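# Make the safe chess capture and stand the captured piece

## Task

White moves next. Find the single capture after which no Black piece can take back, carry it out, and place the captured piece standing upright on the table. Pawns advance one square per move: White's go toward rank 5, Black's toward rank 1. Square names are printed along the board's edge. When finished, every other square must hold exactly what it started with, each piece on the board must be upright and lie wholly within its square, and nothing may count as done if it stays in place only because the robot is holding it.

## Robot and tools

Robot: a single 7-joint arm with a two-finger parallel gripper, mounted on a base whose origin sits on the table top directly below it (the base may be tilted a little). There is one camera, cam_wrist (672x504), fixed to the hand.

Frame: the scene frame has its origin on the table under the base, +z up, and +y pointing left when facing along +x. Distances are in metres. The state line reports end_effector_position and end_effector_quat_wxyz (w first) plus linear (m/s) and angular (rad/s) velocities. The reported hand position may be off from the true one, especially at long reach. The gripper's fingers point along its own +z and close along its own y. The reported point lies between the pads when closed, about 2 cm short of the fingertips; closing pushes the tips roughly 10 mm further out along +z.

Tool execute_actions, argument "actions": a list holding one item or nothing. An empty list just returns the state (with pictures). An action item is {"rows": [...], "steps": n} with 1 to 15 rows and steps at most 15 (default 15); at least 12 steps are needed. Each row is applied for one control step of 1/30 s; if there are fewer rows than steps, the final row repeats. A wait item is {"steps": n} with n up to 300 and no rows; it returns once that many steps have elapsed since the previous result, counting the time spent composing the reply. Optional "pictures": true attaches camera images to a non-empty call. A refused call moves nothing.

Each row is 8 plain numbers for the one arm, in this order: waist, shoulder, upper arm roll, elbow, forearm roll, wrist pitch, wrist roll, then gripper opening. The first seven are absolute joint target angles in radians, in the same form as the Joint positions line, not offsets. Stated ranges: waist -6.283 to 6.283, shoulder -2.059 to 2.094, upper arm roll -6.283 to 6.283, elbow -0.192 to 3.927, forearm roll -6.283 to 6.283, wrist pitch -1.693 to 3.142, wrist roll -6.283 to 6.283. True limits may sit 0.010 rad either side. A target more than 0.010 past a limit and beyond the joint's current angle is refused; one past the real limit is clipped there, and the result may say "joint sent to its limit" (possibly about an earlier action). The eighth number is the opening, from -1 (closed) to +1 (fully open, 0.084 m pad gap).

Motion limits: targets move at most 3.14 rad/s with a 0.16 s ramp, all joints timed to arrive together. Per step each target stays within 0.623 rad of the measured angle, and if the targets would move the gripper more than 70 mm from where it is measured, all are scaled back. So large moves take several calls. Each result is captured 12 steps before the action ends; those last steps run during the next reply. Between calls the arm keeps heading to the last row sent until it has nearly stopped or a step is HELD.

Result lines: Joint positions and Joint velocities list the seven joints in row order (rad, rad/s) then the pad gap (m, m/s). grip_measured is the measured opening on the command scale. "joint command not followed" means the clearance check altered or blocked targets (mount blocks and posts count as the arm). HELD marks steps where your row was not fully sent. TORQUE FAULT means a joint hit its load limit (waist 46, shoulder 46, upper arm roll 27.6, elbow 27.6, forearm roll 27.6, wrist pitch 18.4, wrist roll 18.4 N m, held weight included); the arm backs off, freezes for 10 s and drops the rest of that call. MOTOR HOT appears from 65 °C; at 80 °C an OVER-TEMPERATURE FAULT brakes the arm until it cools. Holding loads heats motors, even while idle.

Gripping: to hold, keep commanding an opening well under grip_measured; the larger the gap, the firmer the squeeze (about 24 N per pad at most, objects up to about 6 cm). Echoing grip_measured still presses lightly. Avoid slamming shut, which can overshoot force. Occasional brief tugs act on held parts, so grip firmly enough.

Tool zoom_image: {"camera": "cam_wrist", "region": [x0, y0, x1, y1]} in image pixels from the top-left, at most 504x504, giving a sharper crop of the latest image; useful to read square labels and piece colours.

Camera calibration (OpenCV style, may be slightly off per scene): cam_wrist K=[[623.71, 0, 336.407], [0, 623.71, 253.361], [0, 0, 1]], D=[0.0150243, 0.000429214, 0, 0, 0.0000966721, 0, 0, 0], fovy 44.001 deg; T_world_to_cam maps scene coordinates into the camera frame and is recomputed from joint readings; results with pictures list updated values.

Tool finished_scene: {"scene": n} with the current scene's number; it grades and cannot be undone, and its result gives the next task. Replying without any tool call ends everything.

Typical order: look and zoom to map the board, pick the capture no Black piece can answer, lift the captured Black piece off and stand it upright on the table, then move the capturing White piece into that square, centred and upright, release and lift clear. Do not disturb other squares, push hard, drop anything, or let anything leave the table. Move smoothly and without needless delay.

Each tool is called after "Emit:" as a command line: name --argument value for each argument, lists and objects as JSON in quotes; but a table of rows of numbers goes row by row, as --pt "numbers of a row", without its own name.

## Session

Emit:
execute_actions --actions '[]'

Scene clock: 0.00 s of 4400.00 s.
end_effector_position=(+0.3022, +0.3971, +0.2786) grip_measured=+1.00 end_effector_quat_wxyz=(-0.014, -0.377, +0.923, -0.073) end_effector_velocity=(+0.001, -0.001, +0.001) end_effector_angular_velocity=(+0.002, -0.001, -0.004)
Joint positions: [ 1.03  -0.011 -0.005  1.157 -0.066  1.155 -2.963  0.084]
Joint velocities: [-0.003 -0.001 -0.001  0.     0.001 -0.    -0.    -0.   ]

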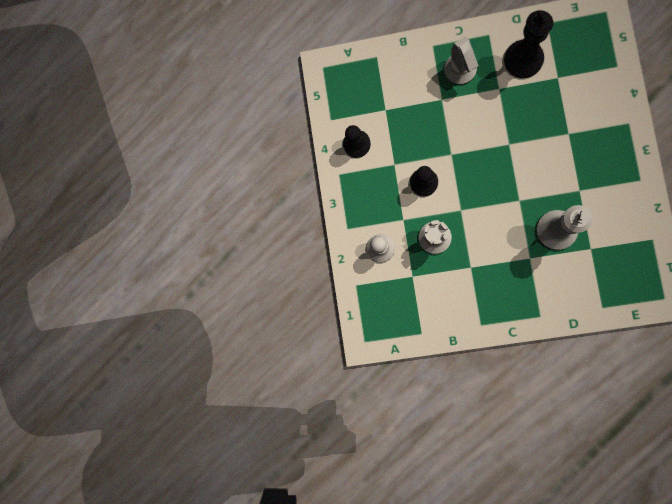

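Emit:
zoom_image --camera "cam_wrist" --region '[300, 0, 672, 280]'

Region (300, 0, 672, 280) of cam_wrist's 672x504 image, scaled by 1.355, with more detail than that image has; it fills the top 379 rows of this view, and the rest is white.

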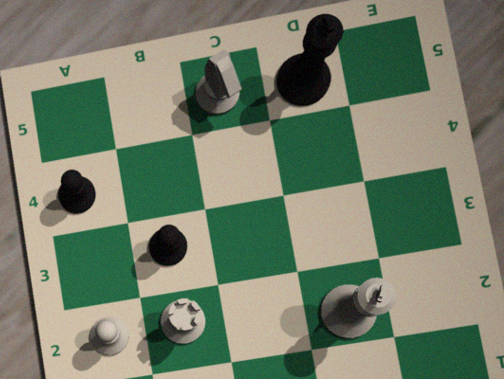

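Emit:
execute_actions --actions '[{"rows":[[0.875,-0.375,0,0.304,0.121,0.582,-3.408,0]],"steps":15}]'

Emit:
execute_actions --actions '[{"steps":45}]' --pictures true

Scene clock: 8.43 s of 4400.00 s.
end_effector_position=(+0.3019, +0.3966, +0.2776) grip_measured=+0.62 end_effector_quat_wxyz=(-0.011, -0.380, +0.922, -0.069) end_effector_velocity=(-0.016, -0.031, -0.038) end_effector_angular_velocity=(+0.318, -0.007, +0.266)
Joint positions: [ 1.027 -0.019 -0.004  1.143 -0.061  1.14  -2.974  0.07 ]
Joint velocities: [-0.12  -0.297  0.032 -0.523  0.165 -0.521 -0.397 -0.198]
Steps of this call (steps 1 to 90: nothing new was sent; then 5.33 s passed at rest; steps 91 to 93: the first 3 steps of this action). Readings (joint positions):
91: [1.030 -0.011 -0.005 1.157 -0.066 1.155 -2.963]
92: [1.029 -0.012 -0.005 1.155 -0.065 1.152 -2.965]
93: the state above

Scene clock: 9.93 s of 4400.00 s.
end_effector_position=(+0.2229, +0.2381, +0.1498) grip_measured=-0.01 end_effector_quat_wxyz=(-0.001, -0.454, +0.891, -0.001) end_effector_velocity=(-0.000, -0.000, -0.000) end_effector_angular_velocity=(-0.001, +0.001, -0.001)
Joint positions: [ 0.875 -0.375  0.     0.304  0.121  0.582 -3.408  0.044]
Joint velocities: [ 0.     0.002 -0.     0.    -0.     0.     0.001  0.   ]
Kept back: nothing.
Steps of this call (steps 1 to 12: the last 12 steps of your previous action; steps 13 to 45: the robot went on to your last target). Readings (joint positions):
1: [1.021 -0.033 -0.003 1.118 -0.053 1.116 -2.993]
2: [1.011 -0.058 -0.002 1.075 -0.040 1.076 -3.024]
4: [0.979 -0.132 -0.002 0.948 -0.003 0.962 -3.112]
8: [0.940 -0.221 -0.005 0.743 0.041 0.819 -3.218]
45: the state above
The arm was judged still, so your last target was given up. Only a new action makes it travel on or press farther. Fingers that are still opening or closing keep moving.
camera_calibration (this result's frames):
cam_wrist: T_world_to_cam=[[-0.818657, 0.574279, -0.00234304, 0.0798419], [0.574264, 0.818588, -0.0116525, -0.252419], [-0.00477378, -0.0108849, -0.999929, 0.28526], [0, 0, 0, 1]] pos_world=[0.21168, 0.16388, 0.282485]

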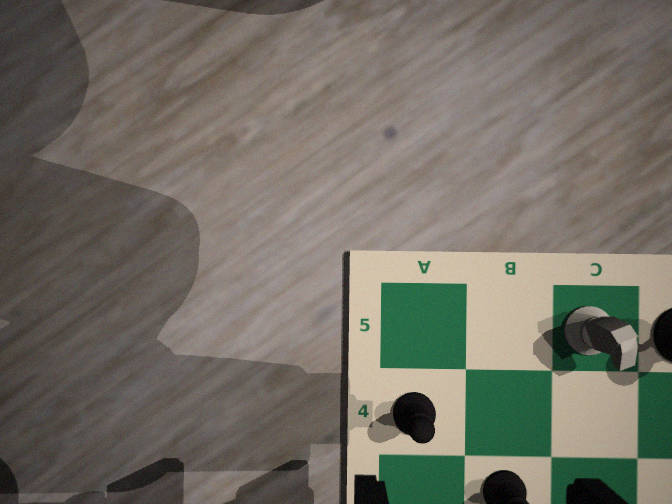

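Emit:
execute_actions --actions '[{"rows":[[0.915,-0.130,0,0.2794,0,0.303,-3.267,-0.2]],"steps":15}]'

Emit:
execute_actions --actions '[{"steps":25}]' --pictures true

Scene clock: 13.77 s of 4400.00 s.
end_effector_position=(+0.2243, +0.2388, +0.1477) grip_measured=-0.20 end_effector_quat_wxyz=(+0.001, -0.453, +0.891, -0.003) end_effector_velocity=(+0.045, +0.019, -0.091) end_effector_angular_velocity=(-0.047, -0.194, -0.046)
Joint positions: [ 0.877 -0.364 -0.     0.304  0.115  0.566 -3.4    0.035]
Joint velocities: [ 0.072  0.426 -0.009 -0.016 -0.235 -0.564  0.28  -0.026]
Steps of this call (steps 1 to 90: nothing new was sent; then 0.73 s passed at rest; steps 91 to 93: the first 3 steps of this action). Readings (joint positions):
91: [0.875 -0.375 -0.000 0.304 0.121 0.582 -3.408]
92: [0.875 -0.373 -0.000 0.304 0.120 0.579 -3.406]
93: the state above

Scene clock: 14.60 s of 4400.00 s.
end_effector_position=(+0.2230, +0.2380, +0.0901) grip_measured=-0.22 end_effector_quat_wxyz=(+0.011, -0.454, +0.891, -0.030) end_effector_velocity=(+0.000, -0.001, -0.000) end_effector_angular_velocity=(-0.001, +0.000, +0.000)
Joint positions: [ 0.915 -0.13  -0.     0.279  0.     0.303 -3.267  0.035]
Joint velocities: [-0.     0.001 -0.001 -0.    -0.002 -0.     0.    -0.   ]
Kept back: nothing.
Steps of this call (steps 1 to 12: the last 12 steps of your previous action; steps 13 to 25: the robot went on to your last target). Readings (joint positions):
1: [0.880 -0.343 -0.001 0.302 0.103 0.539 -3.387]
2: [0.886 -0.307 -0.001 0.300 0.085 0.497 -3.366]
4: [0.900 -0.219 -0.000 0.289 0.044 0.404 -3.318]
8: [0.913 -0.141 0.001 0.278 0.008 0.322 -3.276]
25: the state above
camera_calibration (this result's frames):
cam_wrist: T_world_to_cam=[[-0.817251, 0.572659, -0.0645187, 0.0855583], [0.574663, 0.818218, -0.0168058, -0.252665], [0.0431663, -0.0508111, -0.997775, 0.2241], [0, 0, 0, 1]] pos_world=[0.205446, 0.169126, 0.224876]

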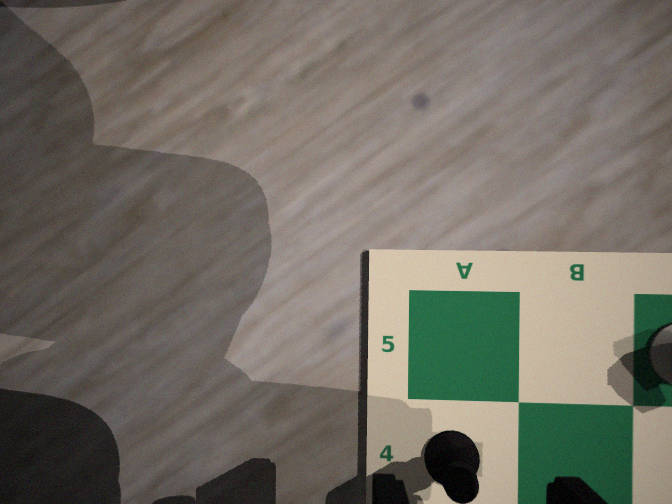

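Emit:
execute_actions --actions '[{"rows":[[0.916,-0.105,0,0.280,0,0.279,-3.266,-0.2],[0.917,-0.08,0,0.282,0,0.256,-3.265,-0.2],[0.918,-0.055,0,0.284,0,0.233,-3.264,-0.2],[0.919,-0.03,0,0.286,0,0.21,-3.263,-0.2],[0.920,-0.005,0,0.289,0,0.188,-3.262,-0.2],[0.921,0.02,0,0.292,0,0.166,-3.261,-0.2],[0.922,0.045,0,0.295,0,0.144,-3.26,-0.2],[0.923,0.07,0,0.299,0,0.123,-3.259,-0.2],[0.924,0.095,0,0.303,0,0.102,-3.258,-0.2],[0.9248,0.1203,0,0.307,0,0.0805,-3.257,-0.2]],"steps":15}]'

Emit:
execute_actions --actions '[{"steps":22}]'

Emit:
execute_actions --actions '[{"rows":[[0.9248,0.1203,0,0.307,0,0.0805,-3.257,-0.3],[0.9248,0.1203,0,0.307,0,0.0805,-3.257,-0.4],[0.9248,0.1203,0,0.307,0,0.0805,-3.257,-0.5],[0.9248,0.1203,0,0.307,0,0.0805,-3.257,-0.6],[0.9248,0.1203,0,0.307,0,0.0805,-3.257,-0.66],[0.9248,0.1203,0,0.307,0,0.0805,-3.257,-0.72],[0.9248,0.1203,0,0.307,0,0.0805,-3.257,-0.78],[0.9248,0.1203,0,0.307,0,0.0805,-3.257,-0.84],[0.9248,0.1203,0,0.307,0,0.0805,-3.257,-0.9],[0.9248,0.1203,0,0.307,0,0.0805,-3.257,-0.95]],"steps":15}]'

Emit:
execute_actions --actions '[{"steps":16}]'

Scene clock: 16.13 s of 4400.00 s.
end_effector_position=(+0.2235, +0.2385, +0.0885) grip_measured=-0.22 end_effector_quat_wxyz=(+0.012, -0.454, +0.891, -0.030) end_effector_velocity=(+0.011, +0.010, -0.056) end_effector_angular_velocity=(+0.029, -0.025, -0.003)
Joint positions: [ 0.915 -0.122 -0.     0.28   0.     0.293 -3.267  0.035]
Joint velocities: [ 0.011  0.286 -0.002  0.029  0.001 -0.295  0.013 -0.   ]
Steps of this call (steps 1 to 15: the robot went on to your last target; steps 16 to 43: nothing new was sent; steps 44 to 46: the first 3 steps of this action). Readings (joint positions):
44: [0.915 -0.130 -0.000 0.279 -0.000 0.303 -3.267]
45: [0.915 -0.128 -0.000 0.279 -0.000 0.301 -3.267]
46: the state above

Scene clock: 16.87 s of 4400.00 s.
end_effector_position=(+0.2232, +0.2380, +0.0383) grip_measured=-0.22 end_effector_quat_wxyz=(+0.011, -0.454, +0.891, -0.030) end_effector_velocity=(-0.001, -0.001, -0.002) end_effector_angular_velocity=(-0.003, +0.003, -0.002)
Joint positions: [ 0.925  0.119 -0.     0.307  0.     0.081 -3.257  0.035]
Joint velocities: [-0.001  0.005  0.001 -0.001 -0.    -0.003  0.002 -0.   ]
Kept back: nothing.
Steps of this call (steps 1 to 12: the last 12 steps of your previous action; steps 13 to 22: the robot went on to your last target). Readings (joint positions):
1: [0.916 -0.109 -0.000 0.281 0.000 0.281 -3.266]
2: [0.916 -0.093 -0.000 0.282 0.000 0.266 -3.265]
4: [0.918 -0.051 -0.000 0.285 0.000 0.229 -3.264]
8: [0.922 0.044 0.000 0.296 -0.000 0.147 -3.260]
22: the state above

Scene clock: 16.97 s of 4400.00 s.
end_effector_position=(+0.2231, +0.2379, +0.0382) grip_measured=-0.39 end_effector_quat_wxyz=(+0.011, -0.454, +0.891, -0.030) end_effector_velocity=(-0.000, -0.001, -0.001) end_effector_angular_velocity=(-0.002, +0.002, -0.001)
Joint positions: [ 0.925  0.12  -0.     0.307  0.     0.081 -3.257  0.027]
Joint velocities: [-0.     0.003 -0.001 -0.     0.001 -0.001 -0.    -0.129]
Steps of this call (steps 1 to 3: the first 3 steps of this action). Readings (joint positions):
1: [0.925 0.120 -0.000 0.307 0.000 0.081 -3.257]
2: [0.925 0.120 -0.000 0.307 0.000 0.081 -3.257]
3: the state above

Scene clock: 17.50 s of 4400.00 s.
end_effector_position=(+0.2230, +0.2379, +0.0380) grip_measured=-0.78 end_effector_quat_wxyz=(+0.011, -0.454, +0.891, -0.030) end_effector_velocity=(-0.000, +0.000, +0.000) end_effector_angular_velocity=(-0.000, -0.000, +0.004)
Joint positions: [ 0.925  0.12   0.     0.307 -0.     0.08  -3.257  0.01 ]
Joint velocities: [ 0.001 -0.001  0.    -0.    -0.002  0.    -0.    -0.   ]
Kept back: nothing.
Steps of this call (steps 1 to 12: the last 12 steps of your previous action; steps 13 to 15: the robot went on to your last target; step 16: nothing new was sent). Readings (joint positions):
1: [0.925 0.120 -0.000 0.307 0.000 0.081 -3.257]
2: [0.925 0.120 -0.000 0.307 0.000 0.081 -3.257]
4: [0.925 0.120 -0.000 0.307 0.000 0.081 -3.257]
8: [0.925 0.120 0.000 0.307 -0.000 0.080 -3.257]
16: the state above
The arm was judged still, so your last target was given up. Only a new action makes it travel on or press farther. Fingers that are still opening or closing keep moving.

Emit:
execute_actions --actions '[{"rows":[[0.924,0.095,0,0.303,0,0.102,-3.258,-0.95],[0.923,0.07,0,0.299,0,0.123,-3.259,-0.95],[0.922,0.045,0,0.295,0,0.144,-3.26,-0.95],[0.921,0.02,0,0.292,0,0.166,-3.261,-0.95],[0.920,-0.005,0,0.289,0,0.188,-3.262,-0.95],[0.919,-0.03,0,0.286,0,0.21,-3.263,-0.95],[0.9,-0.045,0,0.29,0,0.23,-3.282,-0.95],[0.87,-0.055,0,0.30,0,0.25,-3.312,-0.95],[0.84,-0.06,0,0.31,0,0.268,-3.342,-0.95],[0.81,-0.06,0,0.32,0,0.28,-3.372,-0.95],[0.78,-0.058,0,0.33,0,0.292,-3.402,-0.95],[0.75,-0.054,0,0.34,0,0.30,-3.432,-0.95],[0.72,-0.05,0,0.35,0,0.31,-3.462,-0.95],[0.695,-0.047,0,0.36,0,0.318,-3.487,-0.95],[0.6771,-0.0442,0,0.3662,0,0.3225,-3.505,-0.95]],"steps":15}]'

Emit:
execute_actions --actions '[{"steps":26}]' --pictures true

Scene clock: 19.30 s of 4400.00 s.
end_effector_position=(+0.2224, +0.2372, +0.0394) grip_measured=-0.78 end_effector_quat_wxyz=(+0.009, -0.454, +0.891, -0.030) end_effector_velocity=(-0.014, -0.013, +0.052) end_effector_angular_velocity=(-0.039, +0.036, +0.004)
Joint positions: [ 0.925  0.112  0.     0.305 -0.     0.09  -3.257  0.01 ]
Joint velocities: [-0.009 -0.285  0.003 -0.068 -0.     0.27  -0.013  0.   ]
Steps of this call (steps 1 to 51: nothing new was sent; steps 52 to 54: the first 3 steps of this action). Readings (joint positions):
52: [0.925 0.120 -0.000 0.307 0.000 0.081 -3.257]
53: [0.925 0.119 0.000 0.307 0.000 0.083 -3.257]
54: the state above

Scene clock: 20.17 s of 4400.00 s.
end_effector_position=(+0.2894, +0.1905, +0.0899) grip_measured=-0.78 end_effector_quat_wxyz=(+0.004, -0.454, +0.890, -0.043) end_effector_velocity=(+0.004, -0.002, +0.001) end_effector_angular_velocity=(+0.002, -0.003, -0.008)
Joint positions: [ 0.678 -0.044  0.     0.366 -0.     0.322 -3.505  0.01 ]
Joint velocities: [-0.007 -0.001 -0.004  0.004  0.001  0.002 -0.005 -0.   ]
Kept back: nothing.
Steps of this call (steps 1 to 12: the last 12 steps of your previous action; steps 13 to 26: the robot went on to your last target). Readings (joint positions):
1: [0.924 0.100 0.000 0.302 -0.000 0.100 -3.258]
2: [0.923 0.083 0.000 0.300 -0.000 0.114 -3.259]
4: [0.922 0.041 0.000 0.295 -0.000 0.149 -3.260]
8: [0.884 -0.034 0.002 0.298 -0.000 0.226 -3.300]
26: the state above
camera_calibration (this result's frames):
cam_wrist: T_world_to_cam=[[-0.81776, 0.569744, -0.0816118, 0.169244], [0.573932, 0.817863, -0.0412483, -0.249485], [0.0432463, -0.0805708, -0.99581, 0.22409], [0, 0, 0, 1]] pos_world=[0.271897, 0.125674, 0.226673]

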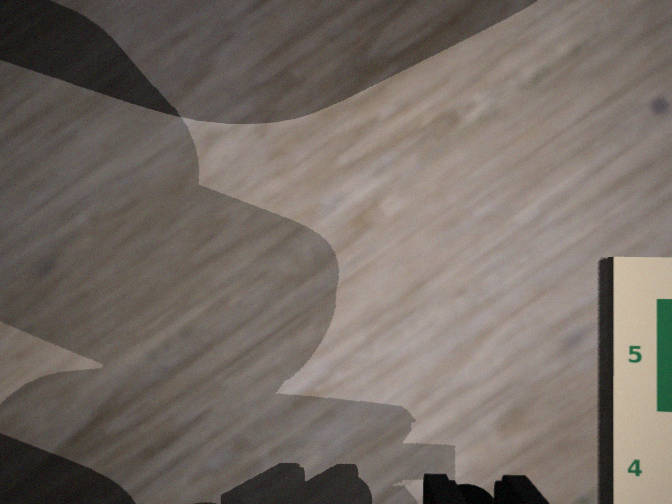

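Emit:
zoom_image --camera "cam_wrist" --region '[572, 230, 672, 310]'

Region (572, 230, 672, 310) of cam_wrist's 672x504 image, scaled by 5.040, with more detail than that image has; it fills the top 403 rows of this view, and the rest is white.

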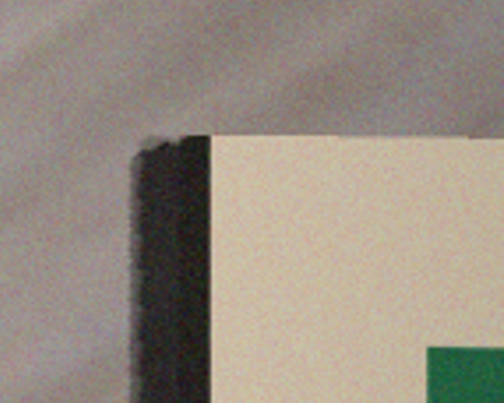

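Emit:
execute_actions --actions '[{"rows":[[0.678,-0.02,0,0.367,0,0.299,-3.504,-0.95],[0.68,0.005,0,0.369,0,0.276,-3.502,-0.95],[0.681,0.03,0,0.371,0,0.253,-3.501,-0.95],[0.683,0.055,0,0.374,0,0.231,-3.499,-0.95],[0.684,0.08,0,0.377,0,0.209,-3.498,-0.95],[0.686,0.105,0,0.38,0,0.186,-3.496,-0.95],[0.687,0.13,0,0.383,0,0.164,-3.495,-0.95],[0.688,0.15,0,0.386,0,0.147,-3.494,-0.95],[0.689,0.17,0,0.389,0,0.13,-3.493,-0.95],[0.69,0.183,0,0.3915,0,0.1195,-3.492,-0.95],[0.69,0.193,0,0.393,0,0.111,-3.492,-0.95],[0.6908,0.2016,0,0.3948,0,0.1041,-3.491,-0.95]],"steps":15}]'

Emit:
execute_actions --actions '[{"steps":26}]'

Emit:
execute_actions --actions '[{"rows":[[0.6908,0.2016,0,0.3948,0,0.1041,-3.491,-0.8],[0.6908,0.2016,0,0.3948,0,0.1041,-3.491,-0.74],[0.6908,0.2016,0,0.3948,0,0.1041,-3.491,-0.68],[0.6908,0.2016,0,0.3948,0,0.1041,-3.491,-0.6],[0.6908,0.2016,0,0.3948,0,0.1041,-3.491,-0.5],[0.6908,0.2016,0,0.3948,0,0.1041,-3.491,-0.4]],"steps":12}]'

Scene clock: 22.33 s of 4400.00 s.
end_effector_position=(+0.2913, +0.1913, +0.0889) grip_measured=-0.78 end_effector_quat_wxyz=(+0.007, -0.454, +0.890, -0.043) end_effector_velocity=(+0.012, +0.005, -0.063) end_effector_angular_velocity=(+0.018, -0.026, -0.007)
Joint positions: [ 0.678 -0.037  0.     0.368  0.     0.312 -3.504  0.01 ]
Joint velocities: [ 0.013  0.282 -0.005  0.026  0.001 -0.286  0.017 -0.   ]
Steps of this call (steps 1 to 30: the robot went on to your last target; steps 31 to 62: nothing new was sent; steps 63 to 65: the first 3 steps of this action). Readings (joint positions):
63: [0.677 -0.045 0.000 0.368 0.000 0.321 -3.505]
64: [0.677 -0.043 0.000 0.368 0.000 0.319 -3.505]
65: the state above

Scene clock: 23.20 s of 4400.00 s.
end_effector_position=(+0.2901, +0.1902, +0.0333) grip_measured=-0.78 end_effector_quat_wxyz=(+0.005, -0.454, +0.890, -0.043) end_effector_velocity=(-0.000, -0.001, -0.001) end_effector_angular_velocity=(-0.001, +0.001, -0.001)
Joint positions: [ 0.691  0.201 -0.     0.395  0.     0.104 -3.491  0.01 ]
Joint velocities: [-0.001  0.003 -0.     0.     0.    -0.001  0.    -0.   ]
Kept back: nothing.
Steps of this call (steps 1 to 12: the last 12 steps of your previous action; steps 13 to 26: the robot went on to your last target). Readings (joint positions):
1: [0.678 -0.024 -0.000 0.369 0.000 0.300 -3.504]
2: [0.679 -0.008 -0.000 0.370 0.000 0.285 -3.503]
4: [0.682 0.034 0.000 0.373 0.000 0.249 -3.500]
8: [0.687 0.126 0.000 0.383 -0.000 0.170 -3.495]
26: the state above

Scene clock: 23.23 s of 4400.00 s.
end_effector_position=(+0.2901, +0.1901, +0.0333) grip_measured=-0.78 end_effector_quat_wxyz=(+0.005, -0.454, +0.890, -0.043) end_effector_velocity=(-0.000, +0.000, -0.000) end_effector_angular_velocity=(+0.000, +0.000, +0.001)
Joint positions: [ 0.691  0.201 -0.     0.395  0.     0.104 -3.491  0.01 ]
Joint velocities: [ 0.001  0.001  0.     0.     0.    -0.     0.    -0.   ]
Kept back: the last 12 steps of this action.
Steps of this call (step 1: the robot went on to your last target). Readings (joint positions):
1: the state above

Emit:
execute_actions --actions '[{"rows":[[0.69,0.18,0,0.391,0,0.122,-3.492,-0.4],[0.688,0.15,0,0.386,0,0.147,-3.494,-0.4],[0.687,0.12,0,0.382,0,0.173,-3.495,-0.4],[0.685,0.09,0,0.378,0,0.2,-3.497,-0.4],[0.683,0.055,0,0.374,0,0.231,-3.499,-0.4],[0.681,0.02,0,0.37,0,0.262,-3.501,-0.4],[0.679,-0.015,0,0.367,0,0.294,-3.503,-0.4],[0.69,-0.05,0,0.36,0,0.32,-3.492,-0.4],[0.72,-0.08,0,0.345,0,0.33,-3.462,-0.4],[0.76,-0.105,0,0.325,0,0.335,-3.422,-0.4],[0.8,-0.13,0,0.305,0,0.338,-3.382,-0.4],[0.84,-0.153,0,0.286,0,0.34,-3.342,-0.4],[0.88,-0.175,0,0.267,0,0.341,-3.302,-0.4],[0.92,-0.197,0,0.248,0,0.342,-3.262,-0.4],[0.96,-0.218,0,0.23,0,0.342,-3.222,-0.4]],"steps":15}]'

Emit:
execute_actions --actions '[{"rows":[[1.0,-0.24,0,0.211,0,0.342,-3.182,-0.4],[1.04,-0.26,0,0.193,0,0.342,-3.142,-0.4],[1.08,-0.28,0,0.175,0,0.342,-3.102,-0.4],[1.12,-0.30,0,0.157,0,0.342,-3.062,-0.4],[1.1594,-0.3211,0,0.1385,0,0.3421,-3.023,-0.4]],"steps":15}]'

Emit:
execute_actions --actions '[{"steps":20}]' --pictures true

Scene clock: 25.37 s of 4400.00 s.
end_effector_position=(+0.2893, +0.1897, +0.0347) grip_measured=-0.42 end_effector_quat_wxyz=(+0.004, -0.454, +0.890, -0.043) end_effector_velocity=(-0.014, -0.007, +0.058) end_effector_angular_velocity=(-0.027, +0.039, +0.004)
Joint positions: [ 0.69   0.194  0.     0.393 -0.     0.112 -3.492  0.026]
Joint velocities: [-0.013 -0.279  0.003 -0.066 -0.001  0.26  -0.018 -0.   ]
Steps of this call (steps 1 to 12: the last 12 steps of your previous action; steps 13 to 15: the robot went on to your last target; steps 16 to 61: nothing new was sent; steps 62 to 64: the first 3 steps of this action). Readings (joint positions):
62: [0.691 0.202 -0.000 0.395 -0.000 0.104 -3.491]
63: [0.691 0.200 0.000 0.394 0.000 0.106 -3.491]
64: the state above

Scene clock: 25.87 s of 4400.00 s.
end_effector_position=(+0.2188, +0.2310, +0.0974) grip_measured=-0.42 end_effector_quat_wxyz=(+0.009, -0.455, +0.890, -0.031) end_effector_velocity=(-0.365, +0.142, +0.019) end_effector_angular_velocity=(+0.116, +0.051, +0.009)
Joint positions: [ 0.907 -0.185  0.002  0.255 -0.     0.337 -3.276  0.026]
Joint velocities: [ 1.146 -0.652 -0.    -0.543  0.     0.06   1.133  0.   ]
Steps of this call (steps 1 to 12: the last 12 steps of your previous action; steps 13 to 15: the first 3 steps of this action). Readings (joint positions):
13: [0.832 -0.140 0.001 0.292 -0.000 0.331 -3.351]
14: [0.869 -0.163 0.001 0.273 -0.000 0.335 -3.314]
15: the state above

Scene clock: 26.53 s of 4400.00 s.
end_effector_position=(+0.1402, +0.2509, +0.0998) grip_measured=-0.42 end_effector_quat_wxyz=(+0.010, -0.453, +0.891, -0.016) end_effector_velocity=(-0.002, +0.000, -0.000) end_effector_angular_velocity=(+0.000, +0.000, +0.003)
Joint positions: [ 1.159 -0.321 -0.     0.139  0.     0.342 -3.023  0.026]
Joint velocities: [ 0.005 -0.002  0.001 -0.002  0.     0.     0.003 -0.   ]
Kept back: nothing.
Steps of this call (steps 1 to 12: the last 12 steps of your previous action; steps 13 to 20: the robot went on to your last target). Readings (joint positions):
1: [0.945 -0.206 0.001 0.237 -0.000 0.339 -3.238]
2: [0.984 -0.227 0.001 0.219 -0.000 0.340 -3.199]
4: [1.062 -0.269 0.001 0.183 -0.000 0.341 -3.122]
8: [1.143 -0.312 0.001 0.146 -0.000 0.342 -3.042]
20: the state above
camera_calibration (this result's frames):
cam_wrist: T_world_to_cam=[[-0.817316, 0.574963, -0.0375645, 0.00787169], [0.575533, 0.81776, -0.0055997, -0.216599], [0.0274991, -0.0261963, -0.999279, 0.234199], [0, 0, 0, 1]] pos_world=[0.124653, 0.178735, 0.233113]

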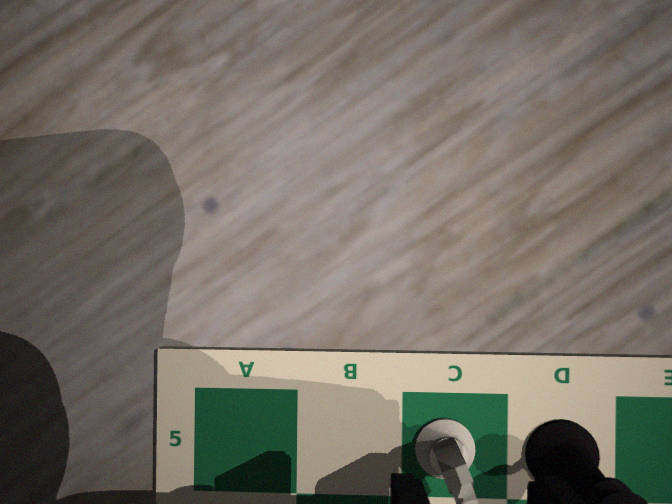

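Emit:
execute_actions --actions '[{"rows":[[1.161,-0.29,0,0.138,0,0.311,-3.021,-0.4],[1.162,-0.26,0,0.138,0,0.281,-3.02,-0.4],[1.163,-0.23,0,0.139,0,0.252,-3.02,-0.4],[1.163,-0.2,0,0.141,0,0.224,-3.019,-0.4],[1.164,-0.17,0,0.143,0,0.196,-3.018,-0.4],[1.165,-0.14,0,0.146,0,0.169,-3.018,-0.4],[1.165,-0.11,0,0.149,0,0.142,-3.017,-0.4],[1.166,-0.08,0,0.153,0,0.116,-3.016,-0.4],[1.167,-0.05,0,0.157,0,0.09,-3.016,-0.4],[1.167,-0.025,0,0.161,0,0.069,-3.015,-0.4],[1.168,-0.005,0,0.164,0,0.052,-3.014,-0.4],[1.168,0.0084,0,0.1661,0,0.040,-3.014,-0.4]],"steps":15}]'

Emit:
execute_actions --actions '[{"steps":22}]' --pictures true

Emit:
execute_actions --actions '[{"rows":[[1.168,0.0084,0,0.1661,0,0.040,-3.014,-0.48],[1.168,0.0084,0,0.1661,0,0.040,-3.014,-0.55],[1.168,0.0084,0,0.1661,0,0.040,-3.014,-0.6],[1.168,0.0084,0,0.1661,0,0.040,-3.014,-0.65],[1.168,0.0084,0,0.1661,0,0.040,-3.014,-0.7],[1.168,0.0084,0,0.1661,0,0.040,-3.014,-0.75],[1.168,0.0084,0,0.1661,0,0.040,-3.014,-0.8],[1.168,0.0084,0,0.1661,0,0.040,-3.014,-0.85],[1.168,0.0084,0,0.1661,0,0.040,-3.014,-0.9],[1.168,0.0084,0,0.1661,0,0.040,-3.014,-0.95]],"steps":13}]'

Emit:
execute_actions --actions '[{"steps":14}]'

Scene clock: 28.07 s of 4400.00 s.
end_effector_position=(+0.1403, +0.2517, +0.0984) grip_measured=-0.42 end_effector_quat_wxyz=(+0.011, -0.453, +0.891, -0.015) end_effector_velocity=(+0.005, +0.013, -0.056) end_effector_angular_velocity=(+0.036, -0.017, -0.006)
Joint positions: [ 1.16  -0.312 -0.     0.139  0.     0.33  -3.022  0.026]
Joint velocities: [ 0.015  0.34  -0.002  0.013  0.002 -0.367  0.018 -0.   ]
Steps of this call (steps 1 to 15: the robot went on to your last target; steps 16 to 43: nothing new was sent; steps 44 to 46: the first 3 steps of this action). Readings (joint positions):
44: [1.159 -0.321 -0.000 0.138 -0.000 0.342 -3.023]
45: [1.159 -0.319 -0.000 0.139 0.000 0.339 -3.023]
46: the state above

Scene clock: 28.80 s of 4400.00 s.
end_effector_position=(+0.1397, +0.2515, +0.0442) grip_measured=-0.42 end_effector_quat_wxyz=(+0.010, -0.453, +0.891, -0.015) end_effector_velocity=(-0.000, -0.001, -0.002) end_effector_angular_velocity=(-0.003, +0.001, -0.005)
Joint positions: [ 1.168  0.007 -0.     0.166  0.     0.041 -3.014  0.026]
Joint velocities: [-0.001  0.009 -0.     0.001  0.001 -0.005  0.003 -0.   ]
Kept back: nothing.
Steps of this call (steps 1 to 12: the last 12 steps of your previous action; steps 13 to 22: the robot went on to your last target). Readings (joint positions):
1: [1.160 -0.297 -0.000 0.139 0.000 0.315 -3.022]
2: [1.161 -0.277 -0.000 0.139 0.000 0.296 -3.021]
4: [1.163 -0.228 0.000 0.140 -0.000 0.251 -3.020]
8: [1.165 -0.115 0.000 0.150 -0.000 0.149 -3.017]
22: the state above
camera_calibration (this result's frames):
cam_wrist: T_world_to_cam=[[-0.81746, 0.574833, -0.0364095, 0.005079], [0.575343, 0.8179, -0.00448891, -0.217129], [0.027199, -0.0246175, -0.999327, 0.178298], [0, 0, 0, 1]] pos_world=[0.124226, 0.179059, 0.177388]

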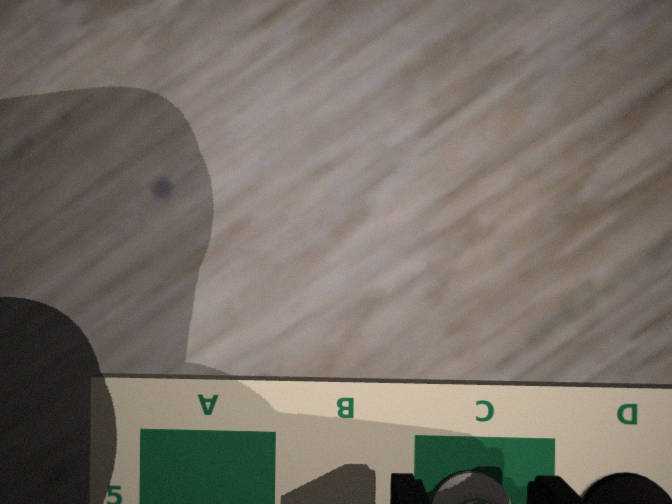

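Scene clock: 28.83 s of 4400.00 s.
end_effector_position=(+0.1397, +0.2514, +0.0441) grip_measured=-0.43 end_effector_quat_wxyz=(+0.010, -0.453, +0.891, -0.015) end_effector_velocity=(-0.001, -0.001, -0.002) end_effector_angular_velocity=(-0.003, +0.002, +0.001)
Joint positions: [ 1.168  0.007 -0.     0.166  0.     0.04  -3.014  0.025]
Joint velocities: [-0.     0.008  0.001  0.001 -0.    -0.003 -0.    -0.059]
Steps of this call (step 1: the first step of this action). Readings (joint positions):
1: the state above

Scene clock: 29.30 s of 4400.00 s.
end_effector_position=(+0.1396, +0.2513, +0.0439) grip_measured=-0.83 end_effector_quat_wxyz=(+0.010, -0.453, +0.891, -0.015) end_effector_velocity=(+0.001, +0.000, +0.000) end_effector_angular_velocity=(+0.001, -0.001, -0.004)
Joint positions: [ 1.168  0.008 -0.     0.166  0.     0.04  -3.014  0.008]
Joint velocities: [-0.001 -0.001 -0.001 -0.     0.002 -0.     0.001 -0.   ]
Kept back: nothing.
Steps of this call (steps 1 to 12: the last 12 steps of your previous action; steps 13 to 14: the robot went on to your last target). Readings (joint positions):
1: [1.168 0.007 -0.000 0.166 0.000 0.040 -3.014]
2: [1.168 0.008 -0.000 0.166 0.000 0.040 -3.014]
4: [1.168 0.008 -0.000 0.166 0.000 0.040 -3.014]
8: [1.168 0.008 -0.000 0.166 -0.000 0.040 -3.014]
14: the state above

Emit:
execute_actions --actions '[{"rows":[[1.168,-0.01,0,0.163,0,0.056,-3.014,-1],[1.167,-0.035,0,0.159,0,0.077,-3.015,-1],[1.167,-0.06,0,0.156,0,0.099,-3.016,-1],[1.166,-0.09,0,0.152,0,0.125,-3.016,-1],[1.165,-0.12,0,0.148,0,0.151,-3.017,-1],[1.16,-0.145,0,0.148,0,0.176,-3.022,-1],[1.145,-0.155,0,0.155,0,0.194,-3.037,-1],[1.12,-0.15,0,0.168,0,0.203,-3.062,-1],[1.095,-0.14,0,0.182,0,0.208,-3.087,-1],[1.07,-0.128,0,0.197,0,0.212,-3.112,-1],[1.04,-0.114,0,0.215,0,0.217,-3.142,-1],[1.01,-0.10,0,0.232,0,0.221,-3.172,-1],[0.98,-0.086,0,0.25,0,0.226,-3.202,-1],[0.955,-0.074,0,0.265,0,0.23,-3.227,-1],[0.935,-0.062,0,0.277,0,0.232,-3.247,-1]],"steps":15}]'

Emit:
execute_actions --actions '[{"rows":[[0.931,-0.062,0,0.279,0,0.234,-3.251,-1],[0.931,-0.062,0,0.279,0,0.234,-3.251,-1],[0.932,-0.05,0,0.28,0,0.223,-3.25,-1],[0.932,-0.035,0,0.2815,0,0.2095,-3.25,-1],[0.933,-0.02,0,0.283,0,0.196,-3.249,-1],[0.933,-0.005,0,0.285,0,0.183,-3.249,-1],[0.934,0.01,0,0.2865,0,0.1695,-3.248,-1],[0.934,0.025,0,0.2885,0,0.1565,-3.248,-1],[0.935,0.04,0,0.2905,0,0.1435,-3.247,-1],[0.936,0.055,0,0.2925,0,0.1305,-3.246,-1],[0.936,0.067,0,0.294,0,0.12,-3.246,-1],[0.9365,0.076,0,0.2955,0,0.1125,-3.245,-1],[0.9368,0.0827,0,0.2965,0,0.1068,-3.245,-1]],"steps":15}]'

Emit:
execute_actions --actions '[{"steps":24}]' --pictures true

Scene clock: 30.90 s of 4400.00 s.
end_effector_position=(+0.1392, +0.2506, +0.0448) grip_measured=-0.83 end_effector_quat_wxyz=(+0.009, -0.453, +0.891, -0.016) end_effector_velocity=(-0.009, -0.014, +0.036) end_effector_angular_velocity=(-0.039, +0.022, +0.003)
Joint positions: [ 1.168  0.001  0.     0.164 -0.     0.048 -3.014  0.008]
Joint velocities: [-0.003 -0.246  0.003 -0.057  0.     0.234 -0.004  0.   ]
Steps of this call (steps 1 to 15: the robot went on to your last target; steps 16 to 45: nothing new was sent; steps 46 to 48: the first 3 steps of this action). Readings (joint positions):
46: [1.168 0.008 0.000 0.166 0.000 0.040 -3.014]
47: [1.168 0.007 0.000 0.166 0.000 0.042 -3.014]
48: the state above

Scene clock: 31.40 s of 4400.00 s.
end_effector_position=(+0.2070, +0.2433, +0.0742) grip_measured=-0.83 end_effector_quat_wxyz=(+0.011, -0.452, +0.891, -0.027) end_effector_velocity=(+0.185, -0.047, +0.004) end_effector_angular_velocity=(-0.049, -0.032, -0.056)
Joint positions: [ 0.967 -0.077 -0.001  0.258  0.     0.226 -3.213  0.008]
Joint velocities: [-0.511  0.231 -0.027  0.299  0.003  0.088 -0.483 -0.   ]
Steps of this call (steps 1 to 12: the last 12 steps of your previous action; steps 13 to 15: the first 3 steps of this action). Readings (joint positions):
13: [1.013 -0.098 -0.000 0.232 0.000 0.218 -3.169]
14: [0.988 -0.086 -0.001 0.246 0.000 0.222 -3.193]
15: the state above

Scene clock: 32.20 s of 4400.00 s.
end_effector_position=(+0.2191, +0.2401, +0.0451) grip_measured=-0.83 end_effector_quat_wxyz=(+0.011, -0.454, +0.891, -0.029) end_effector_velocity=(-0.000, -0.000, -0.001) end_effector_angular_velocity=(-0.001, +0.001, -0.003)
Joint positions: [ 0.937  0.082  0.     0.296 -0.     0.107 -3.245  0.008]
Joint velocities: [-0.001  0.002  0.001 -0.     0.001 -0.001  0.002  0.   ]
Kept back: nothing.
Steps of this call (steps 1 to 12: the last 12 steps of your previous action; steps 13 to 24: the robot went on to your last target). Readings (joint positions):
1: [0.954 -0.070 -0.002 0.266 0.000 0.227 -3.226]
2: [0.946 -0.063 -0.002 0.272 0.000 0.225 -3.234]
4: [0.938 -0.042 -0.001 0.278 0.000 0.211 -3.243]
8: [0.936 0.013 0.000 0.286 -0.000 0.167 -3.247]
24: the state above
camera_calibration (this result's frames):
cam_wrist: T_world_to_cam=[[-0.81723, 0.572933, -0.0623164, 0.0780766], [0.574783, 0.818154, -0.0157726, -0.252886], [0.0419478, -0.0487082, -0.997932, 0.179299], [0, 0, 0, 1]] pos_world=[0.20164, 0.1709, 0.179805]

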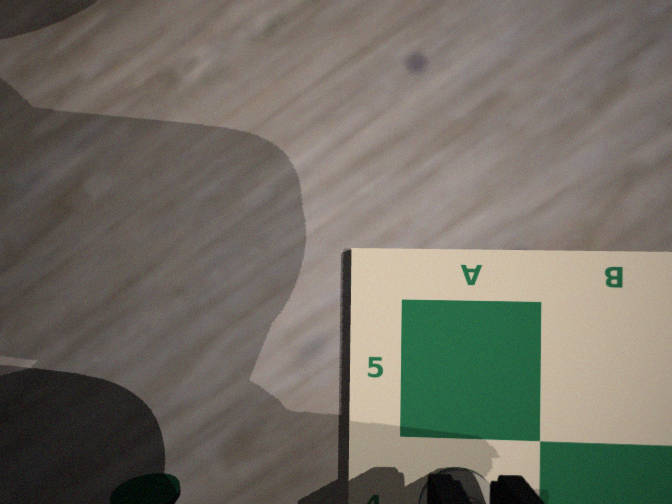

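Emit:
execute_actions --actions '[{"rows":[[0.9368,0.0827,0,0.2965,0,0.1068,-3.245,-0.86],[0.9368,0.0827,0,0.2965,0,0.1068,-3.245,-0.8],[0.9368,0.0827,0,0.2965,0,0.1068,-3.245,-0.74],[0.9368,0.0827,0,0.2965,0,0.1068,-3.245,-0.66],[0.9368,0.0827,0,0.2965,0,0.1068,-3.245,-0.55],[0.9368,0.0827,0,0.2965,0,0.1068,-3.245,-0.4],[0.9368,0.0827,0,0.2965,0,0.1068,-3.245,-0.4],[0.9368,0.0827,0,0.2965,0,0.1068,-3.245,-0.4],[0.936,0.067,0,0.294,0,0.12,-3.246,-0.4],[0.935,0.04,0,0.2905,0,0.1435,-3.247,-0.4],[0.934,0.01,0,0.2865,0,0.1695,-3.248,-0.4],[0.933,-0.02,0,0.283,0,0.196,-3.249,-0.4],[0.931,-0.062,0,0.279,0,0.234,-3.251,-0.4],[0.93,-0.1,0,0.277,0,0.27,-3.252,-0.4],[0.928,-0.14,0,0.275,0,0.308,-3.254,-0.4]],"steps":15}]'

Emit:
execute_actions --actions '[{"rows":[[0.928,-0.14,0,0.275,0,0.308,-3.254,-0.4],[0.92,-0.2,0,0.29,0,0.385,-3.26,-0.4],[0.9,-0.25,0,0.34,0,0.485,-3.28,-0.4],[0.87,-0.27,0,0.42,0,0.585,-3.31,-0.4],[0.85,-0.27,0,0.5,0,0.665,-3.33,-0.4],[0.83,-0.25,0,0.6,0,0.75,-3.35,-0.4]],"steps":15}]'

Emit:
execute_actions --actions '[{"steps":24}]' --pictures true

Scene clock: 33.60 s of 4400.00 s.
end_effector_position=(+0.2190, +0.2400, +0.0450) grip_measured=-0.82 end_effector_quat_wxyz=(+0.011, -0.454, +0.891, -0.029) end_effector_velocity=(+0.000, -0.000, -0.000) end_effector_angular_velocity=(-0.000, +0.000, +0.002)
Joint positions: [ 0.937  0.083 -0.     0.297  0.     0.107 -3.245  0.008]
Joint velocities: [-0.001  0.     0.    -0.     0.     0.    -0.003  0.023]
Steps of this call (steps 1 to 15: the robot went on to your last target; steps 16 to 39: nothing new was sent; steps 40 to 42: the first 3 steps of this action). Readings (joint positions):
40: [0.937 0.083 -0.000 0.296 -0.000 0.107 -3.245]
41: [0.937 0.083 -0.000 0.297 0.000 0.107 -3.245]
42: the state above

Scene clock: 34.10 s of 4400.00 s.
end_effector_position=(+0.2198, +0.2409, +0.0808) grip_measured=-0.42 end_effector_quat_wxyz=(+0.011, -0.454, +0.891, -0.029) end_effector_velocity=(+0.010, +0.008, +0.198) end_effector_angular_velocity=(-0.011, +0.003, -0.000)
Joint positions: [ 0.93  -0.089 -0.     0.28   0.     0.261 -3.252  0.026]
Joint velocities: [-0.047 -0.901  0.001 -0.005 -0.     0.905 -0.046 -0.   ]
Steps of this call (steps 1 to 12: the last 12 steps of your previous action; steps 13 to 15: the first 3 steps of this action). Readings (joint positions):
13: [0.933 -0.027 0.000 0.283 -0.000 0.205 -3.249]
14: [0.931 -0.058 -0.000 0.281 -0.000 0.232 -3.251]
15: the state above

Scene clock: 34.90 s of 4400.00 s.
end_effector_position=(+0.2922, +0.2740, +0.1984) grip_measured=-0.42 end_effector_quat_wxyz=(+0.009, -0.453, +0.891, -0.035) end_effector_velocity=(+0.003, +0.001, +0.003) end_effector_angular_velocity=(+0.004, -0.005, -0.002)
Joint positions: [ 0.83  -0.249  0.     0.599 -0.     0.75  -3.35   0.026]
Joint velocities: [-0.001 -0.001 -0.001  0.008 -0.     0.003  0.     0.   ]
Kept back: nothing.
Steps of this call (steps 1 to 12: the last 12 steps of your previous action; steps 13 to 24: the robot went on to your last target). Readings (joint positions):
1: [0.928 -0.119 0.000 0.281 -0.000 0.295 -3.254]
2: [0.924 -0.150 0.000 0.286 -0.000 0.337 -3.258]
4: [0.907 -0.196 0.001 0.326 -0.000 0.428 -3.275]
8: [0.869 -0.220 -0.000 0.464 0.000 0.582 -3.311]
24: the state above
camera_calibration (this result's frames):
cam_wrist: T_world_to_cam=[[-0.816243, 0.573251, -0.0716249, 0.12942], [0.576066, 0.816985, -0.0261376, -0.318294], [0.0435331, -0.0625953, -0.997089, 0.334069], [0, 0, 0, 1]] pos_world=[0.274454, 0.206762, 0.334047]

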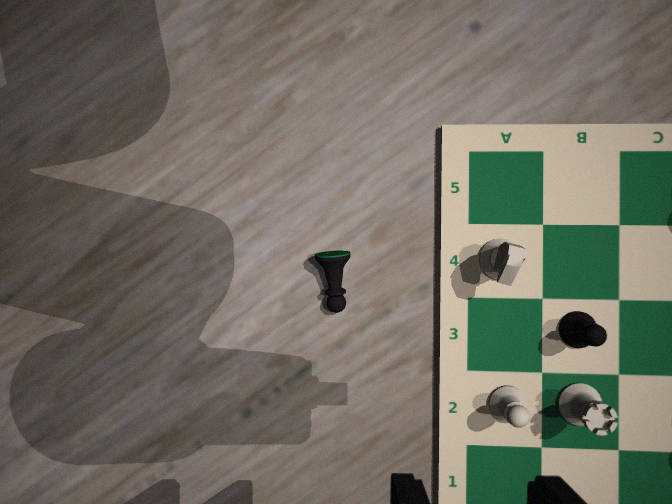

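Emit:
execute_actions --actions '[{"rows":[[0.7047,0.0,0,0.6089,0,0.65,-0.424,-0.4]],"steps":15}]'

Emit:
execute_actions --actions '[{"steps":30}]'

Emit:
execute_actions --actions '[{"rows":[[0.7047,0.1529,0,0.6089,0,0.539,-0.424,-0.4]],"steps":15}]'

Emit:
execute_actions --actions '[{"steps":20}]' --pictures true

Scene clock: 42.97 s of 4400.00 s.
end_effector_position=(+0.2935, +0.2738, +0.1978) grip_measured=-0.42 end_effector_quat_wxyz=(+0.009, -0.445, +0.895, -0.036) end_effector_velocity=(+0.031, -0.022, -0.050) end_effector_angular_velocity=(-0.022, +0.004, -0.642)
Joint positions: [ 0.827 -0.245  0.001  0.601  0.     0.747 -3.334  0.026]
Joint velocities: [-0.098  0.189  0.014  0.029 -0.002 -0.095  0.557  0.   ]
Steps of this call (steps 1 to 30: the robot went on to your last target; steps 31 to 100: nothing new was sent; then 4.63 s passed at rest; steps 101 to 103: the first 3 steps of this action). Readings (joint positions):
101: [0.830 -0.250 0.000 0.600 -0.000 0.750 -3.350]
102: [0.830 -0.249 0.000 0.600 -0.000 0.749 -3.347]
103: the state above

Scene clock: 43.97 s of 4400.00 s.
end_effector_position=(+0.3123, +0.2206, +0.1201) grip_measured=-0.42 end_effector_quat_wxyz=(+0.038, +0.782, +0.618, -0.068) end_effector_velocity=(-0.000, -0.000, -0.001) end_effector_angular_velocity=(-0.155, -0.370, -2.549)
Joint positions: [ 0.705 -0.     0.     0.609  0.     0.65  -0.737  0.026]
Joint velocities: [-0.     0.002  0.001  0.    -0.    -0.     2.58   0.   ]
Kept back: nothing.
Steps of this call (steps 1 to 12: the last 12 steps of your previous action; steps 13 to 30: the robot went on to your last target). Readings (joint positions):
1: [0.823 -0.236 0.001 0.602 0.000 0.743 -3.308]
2: [0.814 -0.219 0.001 0.603 0.000 0.736 -3.265]
4: [0.788 -0.166 0.001 0.605 0.000 0.715 -3.130]
8: [0.736 -0.062 -0.001 0.605 -0.000 0.677 -2.785]
30: the state above

Scene clock: 44.07 s of 4400.00 s.
end_effector_position=(+0.3130, +0.2208, +0.1180) grip_measured=-0.42 end_effector_quat_wxyz=(+0.045, +0.841, +0.535, -0.063) end_effector_velocity=(+0.027, +0.007, -0.097) end_effector_angular_velocity=(-0.066, -0.212, -1.343)
Joint positions: [ 0.705  0.007 -0.     0.61   0.     0.642 -0.532  0.026]
Joint velocities: [-0.001  0.343 -0.003  0.043  0.002 -0.322  1.355  0.   ]
Steps of this call (steps 1 to 3: the first 3 steps of this action). Readings (joint positions):
1: [0.705 -0.000 0.000 0.609 0.000 0.650 -0.655]
2: [0.705 0.001 -0.000 0.609 0.000 0.649 -0.586]
3: the state above

Scene clock: 44.73 s of 4400.00 s.
end_effector_position=(+0.3063, +0.2112, +0.0704) grip_measured=-0.42 end_effector_quat_wxyz=(+0.050, +0.868, +0.488, -0.082) end_effector_velocity=(-0.001, -0.001, -0.001) end_effector_angular_velocity=(-0.002, +0.002, -0.003)
Joint positions: [ 0.705  0.152 -0.     0.609 -0.     0.539 -0.424  0.026]
Joint velocities: [-0.     0.003 -0.    -0.001  0.001 -0.     0.002 -0.   ]
Kept back: nothing.
Steps of this call (steps 1 to 12: the last 12 steps of your previous action; steps 13 to 20: the robot went on to your last target). Readings (joint positions):
1: [0.705 0.026 -0.000 0.612 0.000 0.626 -0.495]
2: [0.705 0.056 -0.000 0.613 0.000 0.604 -0.471]
4: [0.705 0.116 0.000 0.608 0.000 0.568 -0.445]
8: [0.705 0.149 0.000 0.607 -0.000 0.545 -0.428]
20: the state above
camera_calibration (this result's frames):
cam_wrist: T_world_to_cam=[[0.862885, -0.505394, 0.00250721, -0.123947], [-0.497215, -0.848011, 0.183451, 0.387271], [-0.090589, -0.159544, -0.983026, 0.2624], [0, 0, 0, 1]] pos_world=[0.323279, 0.307632, 0.187211]

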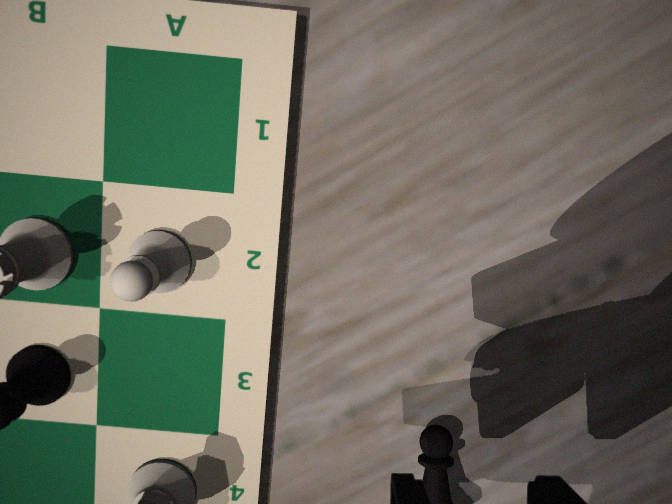

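Emit:
execute_actions --actions '[{"rows":[[0.707,0.17,0,0.612,0,0.525,-0.423,-0.4],[0.709,0.187,0,0.615,0,0.511,-0.422,-0.4],[0.71,0.204,0,0.617,0,0.496,-0.421,-0.4],[0.712,0.221,0,0.62,0,0.482,-0.42,-0.4],[0.713,0.238,0,0.622,0,0.467,-0.418,-0.4],[0.715,0.255,0,0.625,0,0.453,-0.416,-0.4],[0.716,0.272,0,0.628,0,0.439,-0.414,-0.4],[0.717,0.286,0,0.63,0,0.427,-0.413,-0.4],[0.718,0.298,0,0.632,0,0.417,-0.412,-0.4],[0.7185,0.307,0,0.634,0,0.41,-0.411,-0.4],[0.719,0.3139,0,0.6356,0,0.4047,-0.41,-0.4]],"steps":15}]'

Emit:
execute_actions --actions '[{"steps":24}]' --pictures true

Emit:
execute_actions --actions '[{"rows":[[0.719,0.3139,0,0.6356,0,0.4047,-0.41,-0.48],[0.719,0.3139,0,0.6356,0,0.4047,-0.41,-0.55],[0.719,0.3139,0,0.6356,0,0.4047,-0.41,-0.6],[0.719,0.3139,0,0.6356,0,0.4047,-0.41,-0.65],[0.719,0.3139,0,0.6356,0,0.4047,-0.41,-0.7],[0.719,0.3139,0,0.6356,0,0.4047,-0.41,-0.75],[0.719,0.3139,0,0.6356,0,0.4047,-0.41,-0.8],[0.719,0.3139,0,0.6356,0,0.4047,-0.41,-0.85],[0.719,0.3139,0,0.6356,0,0.4047,-0.41,-0.92],[0.719,0.3139,0,0.6356,0,0.4047,-0.41,-1]],"steps":13}]'

Emit:
execute_actions --actions '[{"steps":16}]' --pictures true

Scene clock: 47.20 s of 4400.00 s.
end_effector_position=(+0.3069, +0.2117, +0.0687) grip_measured=-0.42 end_effector_quat_wxyz=(+0.050, +0.868, +0.488, -0.081) end_effector_velocity=(+0.015, +0.014, -0.054) end_effector_angular_velocity=(+0.020, -0.030, +0.010)
Joint positions: [ 0.706  0.159 -0.     0.611  0.     0.533 -0.424  0.026]
Joint velocities: [ 0.024  0.206 -0.004  0.054  0.    -0.189  0.014 -0.   ]
Steps of this call (steps 1 to 15: the robot went on to your last target; steps 16 to 71: nothing new was sent; steps 72 to 74: the first 3 steps of this action). Readings (joint positions):
72: [0.705 0.153 0.000 0.609 0.000 0.539 -0.424]
73: [0.705 0.154 -0.000 0.609 0.000 0.537 -0.424]
74: the state above

Scene clock: 48.00 s of 4400.00 s.
end_effector_position=(+0.3064, +0.2130, +0.0236) grip_measured=-0.42 end_effector_quat_wxyz=(+0.051, +0.868, +0.488, -0.082) end_effector_velocity=(+0.000, -0.001, -0.001) end_effector_angular_velocity=(-0.002, +0.001, -0.001)
Joint positions: [ 0.719  0.313 -0.     0.636  0.     0.405 -0.41   0.026]
Joint velocities: [ 0.     0.003 -0.002  0.     0.001 -0.001 -0.001  0.   ]
Kept back: nothing.
Steps of this call (steps 1 to 12: the last 12 steps of your previous action; steps 13 to 24: the robot went on to your last target). Readings (joint positions):
1: [0.707 0.168 -0.000 0.613 0.000 0.525 -0.423]
2: [0.708 0.180 -0.000 0.615 0.000 0.515 -0.422]
4: [0.711 0.209 0.000 0.618 0.000 0.491 -0.420]
8: [0.716 0.272 0.000 0.627 -0.000 0.440 -0.414]
24: the state above
camera_calibration (this result's frames):
cam_wrist: T_world_to_cam=[[0.863039, -0.505125, 0.00348743, -0.123112], [-0.497053, -0.847977, 0.184045, 0.397288], [-0.0900084, -0.160571, -0.982912, 0.21675], [0, 0, 0, 1]] pos_world=[0.323233, 0.309508, 0.140357]

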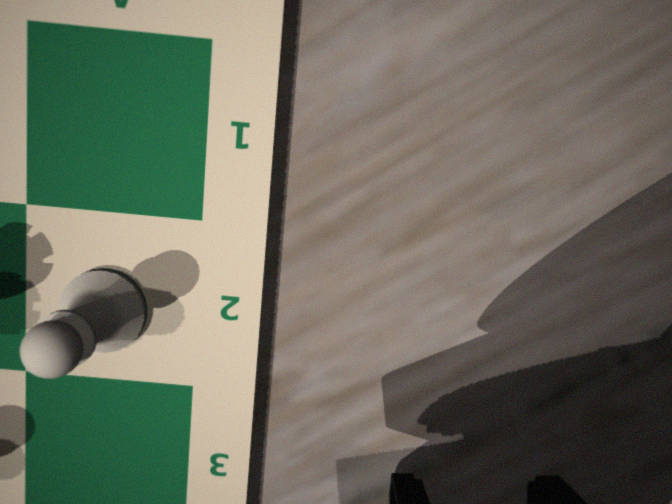

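Scene clock: 48.03 s of 4400.00 s.
end_effector_position=(+0.3063, +0.2130, +0.0236) grip_measured=-0.43 end_effector_quat_wxyz=(+0.051, +0.868, +0.488, -0.082) end_effector_velocity=(-0.001, -0.001, -0.001) end_effector_angular_velocity=(-0.002, +0.002, -0.003)
Joint positions: [ 0.719  0.314 -0.     0.636  0.     0.405 -0.41   0.025]
Joint velocities: [-0.001  0.003 -0.     0.     0.001 -0.     0.001 -0.059]
Steps of this call (step 1: the first step of this action). Readings (joint positions):
1: the state above

Scene clock: 48.57 s of 4400.00 s.
end_effector_position=(+0.3063, +0.2129, +0.0235) grip_measured=-0.80 end_effector_quat_wxyz=(+0.051, +0.868, +0.488, -0.082) end_effector_velocity=(+0.001, +0.000, +0.001) end_effector_angular_velocity=(+0.001, -0.002, +0.000)
Joint positions: [ 0.719  0.314 -0.     0.636 -0.     0.405 -0.41   0.009]
Joint velocities: [-0.    -0.001 -0.     0.    -0.001 -0.    -0.     0.   ]
Kept back: nothing.
Steps of this call (steps 1 to 12: the last 12 steps of your previous action; steps 13 to 15: the robot went on to your last target; step 16: nothing new was sent). Readings (joint positions):
1: [0.719 0.314 -0.000 0.636 0.000 0.405 -0.410]
2: [0.719 0.314 -0.000 0.636 0.000 0.405 -0.410]
4: [0.719 0.314 -0.000 0.636 0.000 0.405 -0.410]
8: [0.719 0.314 -0.000 0.636 -0.000 0.405 -0.410]
16: the state above
The arm was judged still, so your last target was given up. Only a new action makes it travel on or press farther. Fingers that are still opening or closing keep moving.
camera_calibration (this result's frames):
cam_wrist: T_world_to_cam=[[0.863042, -0.505122, 0.00335775, -0.123063], [-0.497004, -0.847947, 0.184319, 0.39719], [-0.0902564, -0.160744, -0.982861, 0.216715], [0, 0, 0, 1]] pos_world=[0.323173, 0.30947, 0.140204]

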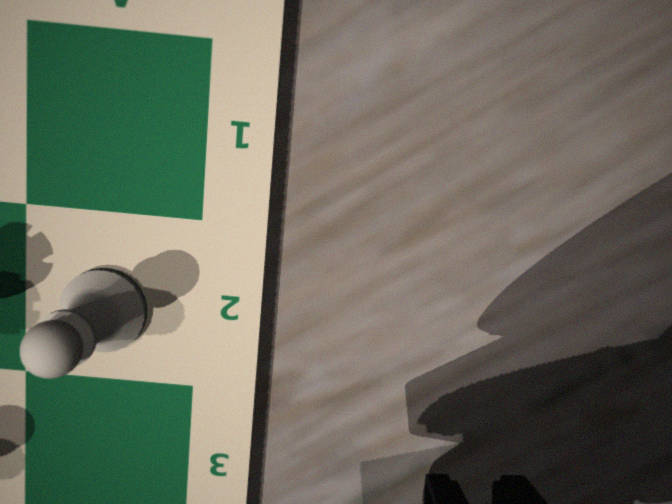

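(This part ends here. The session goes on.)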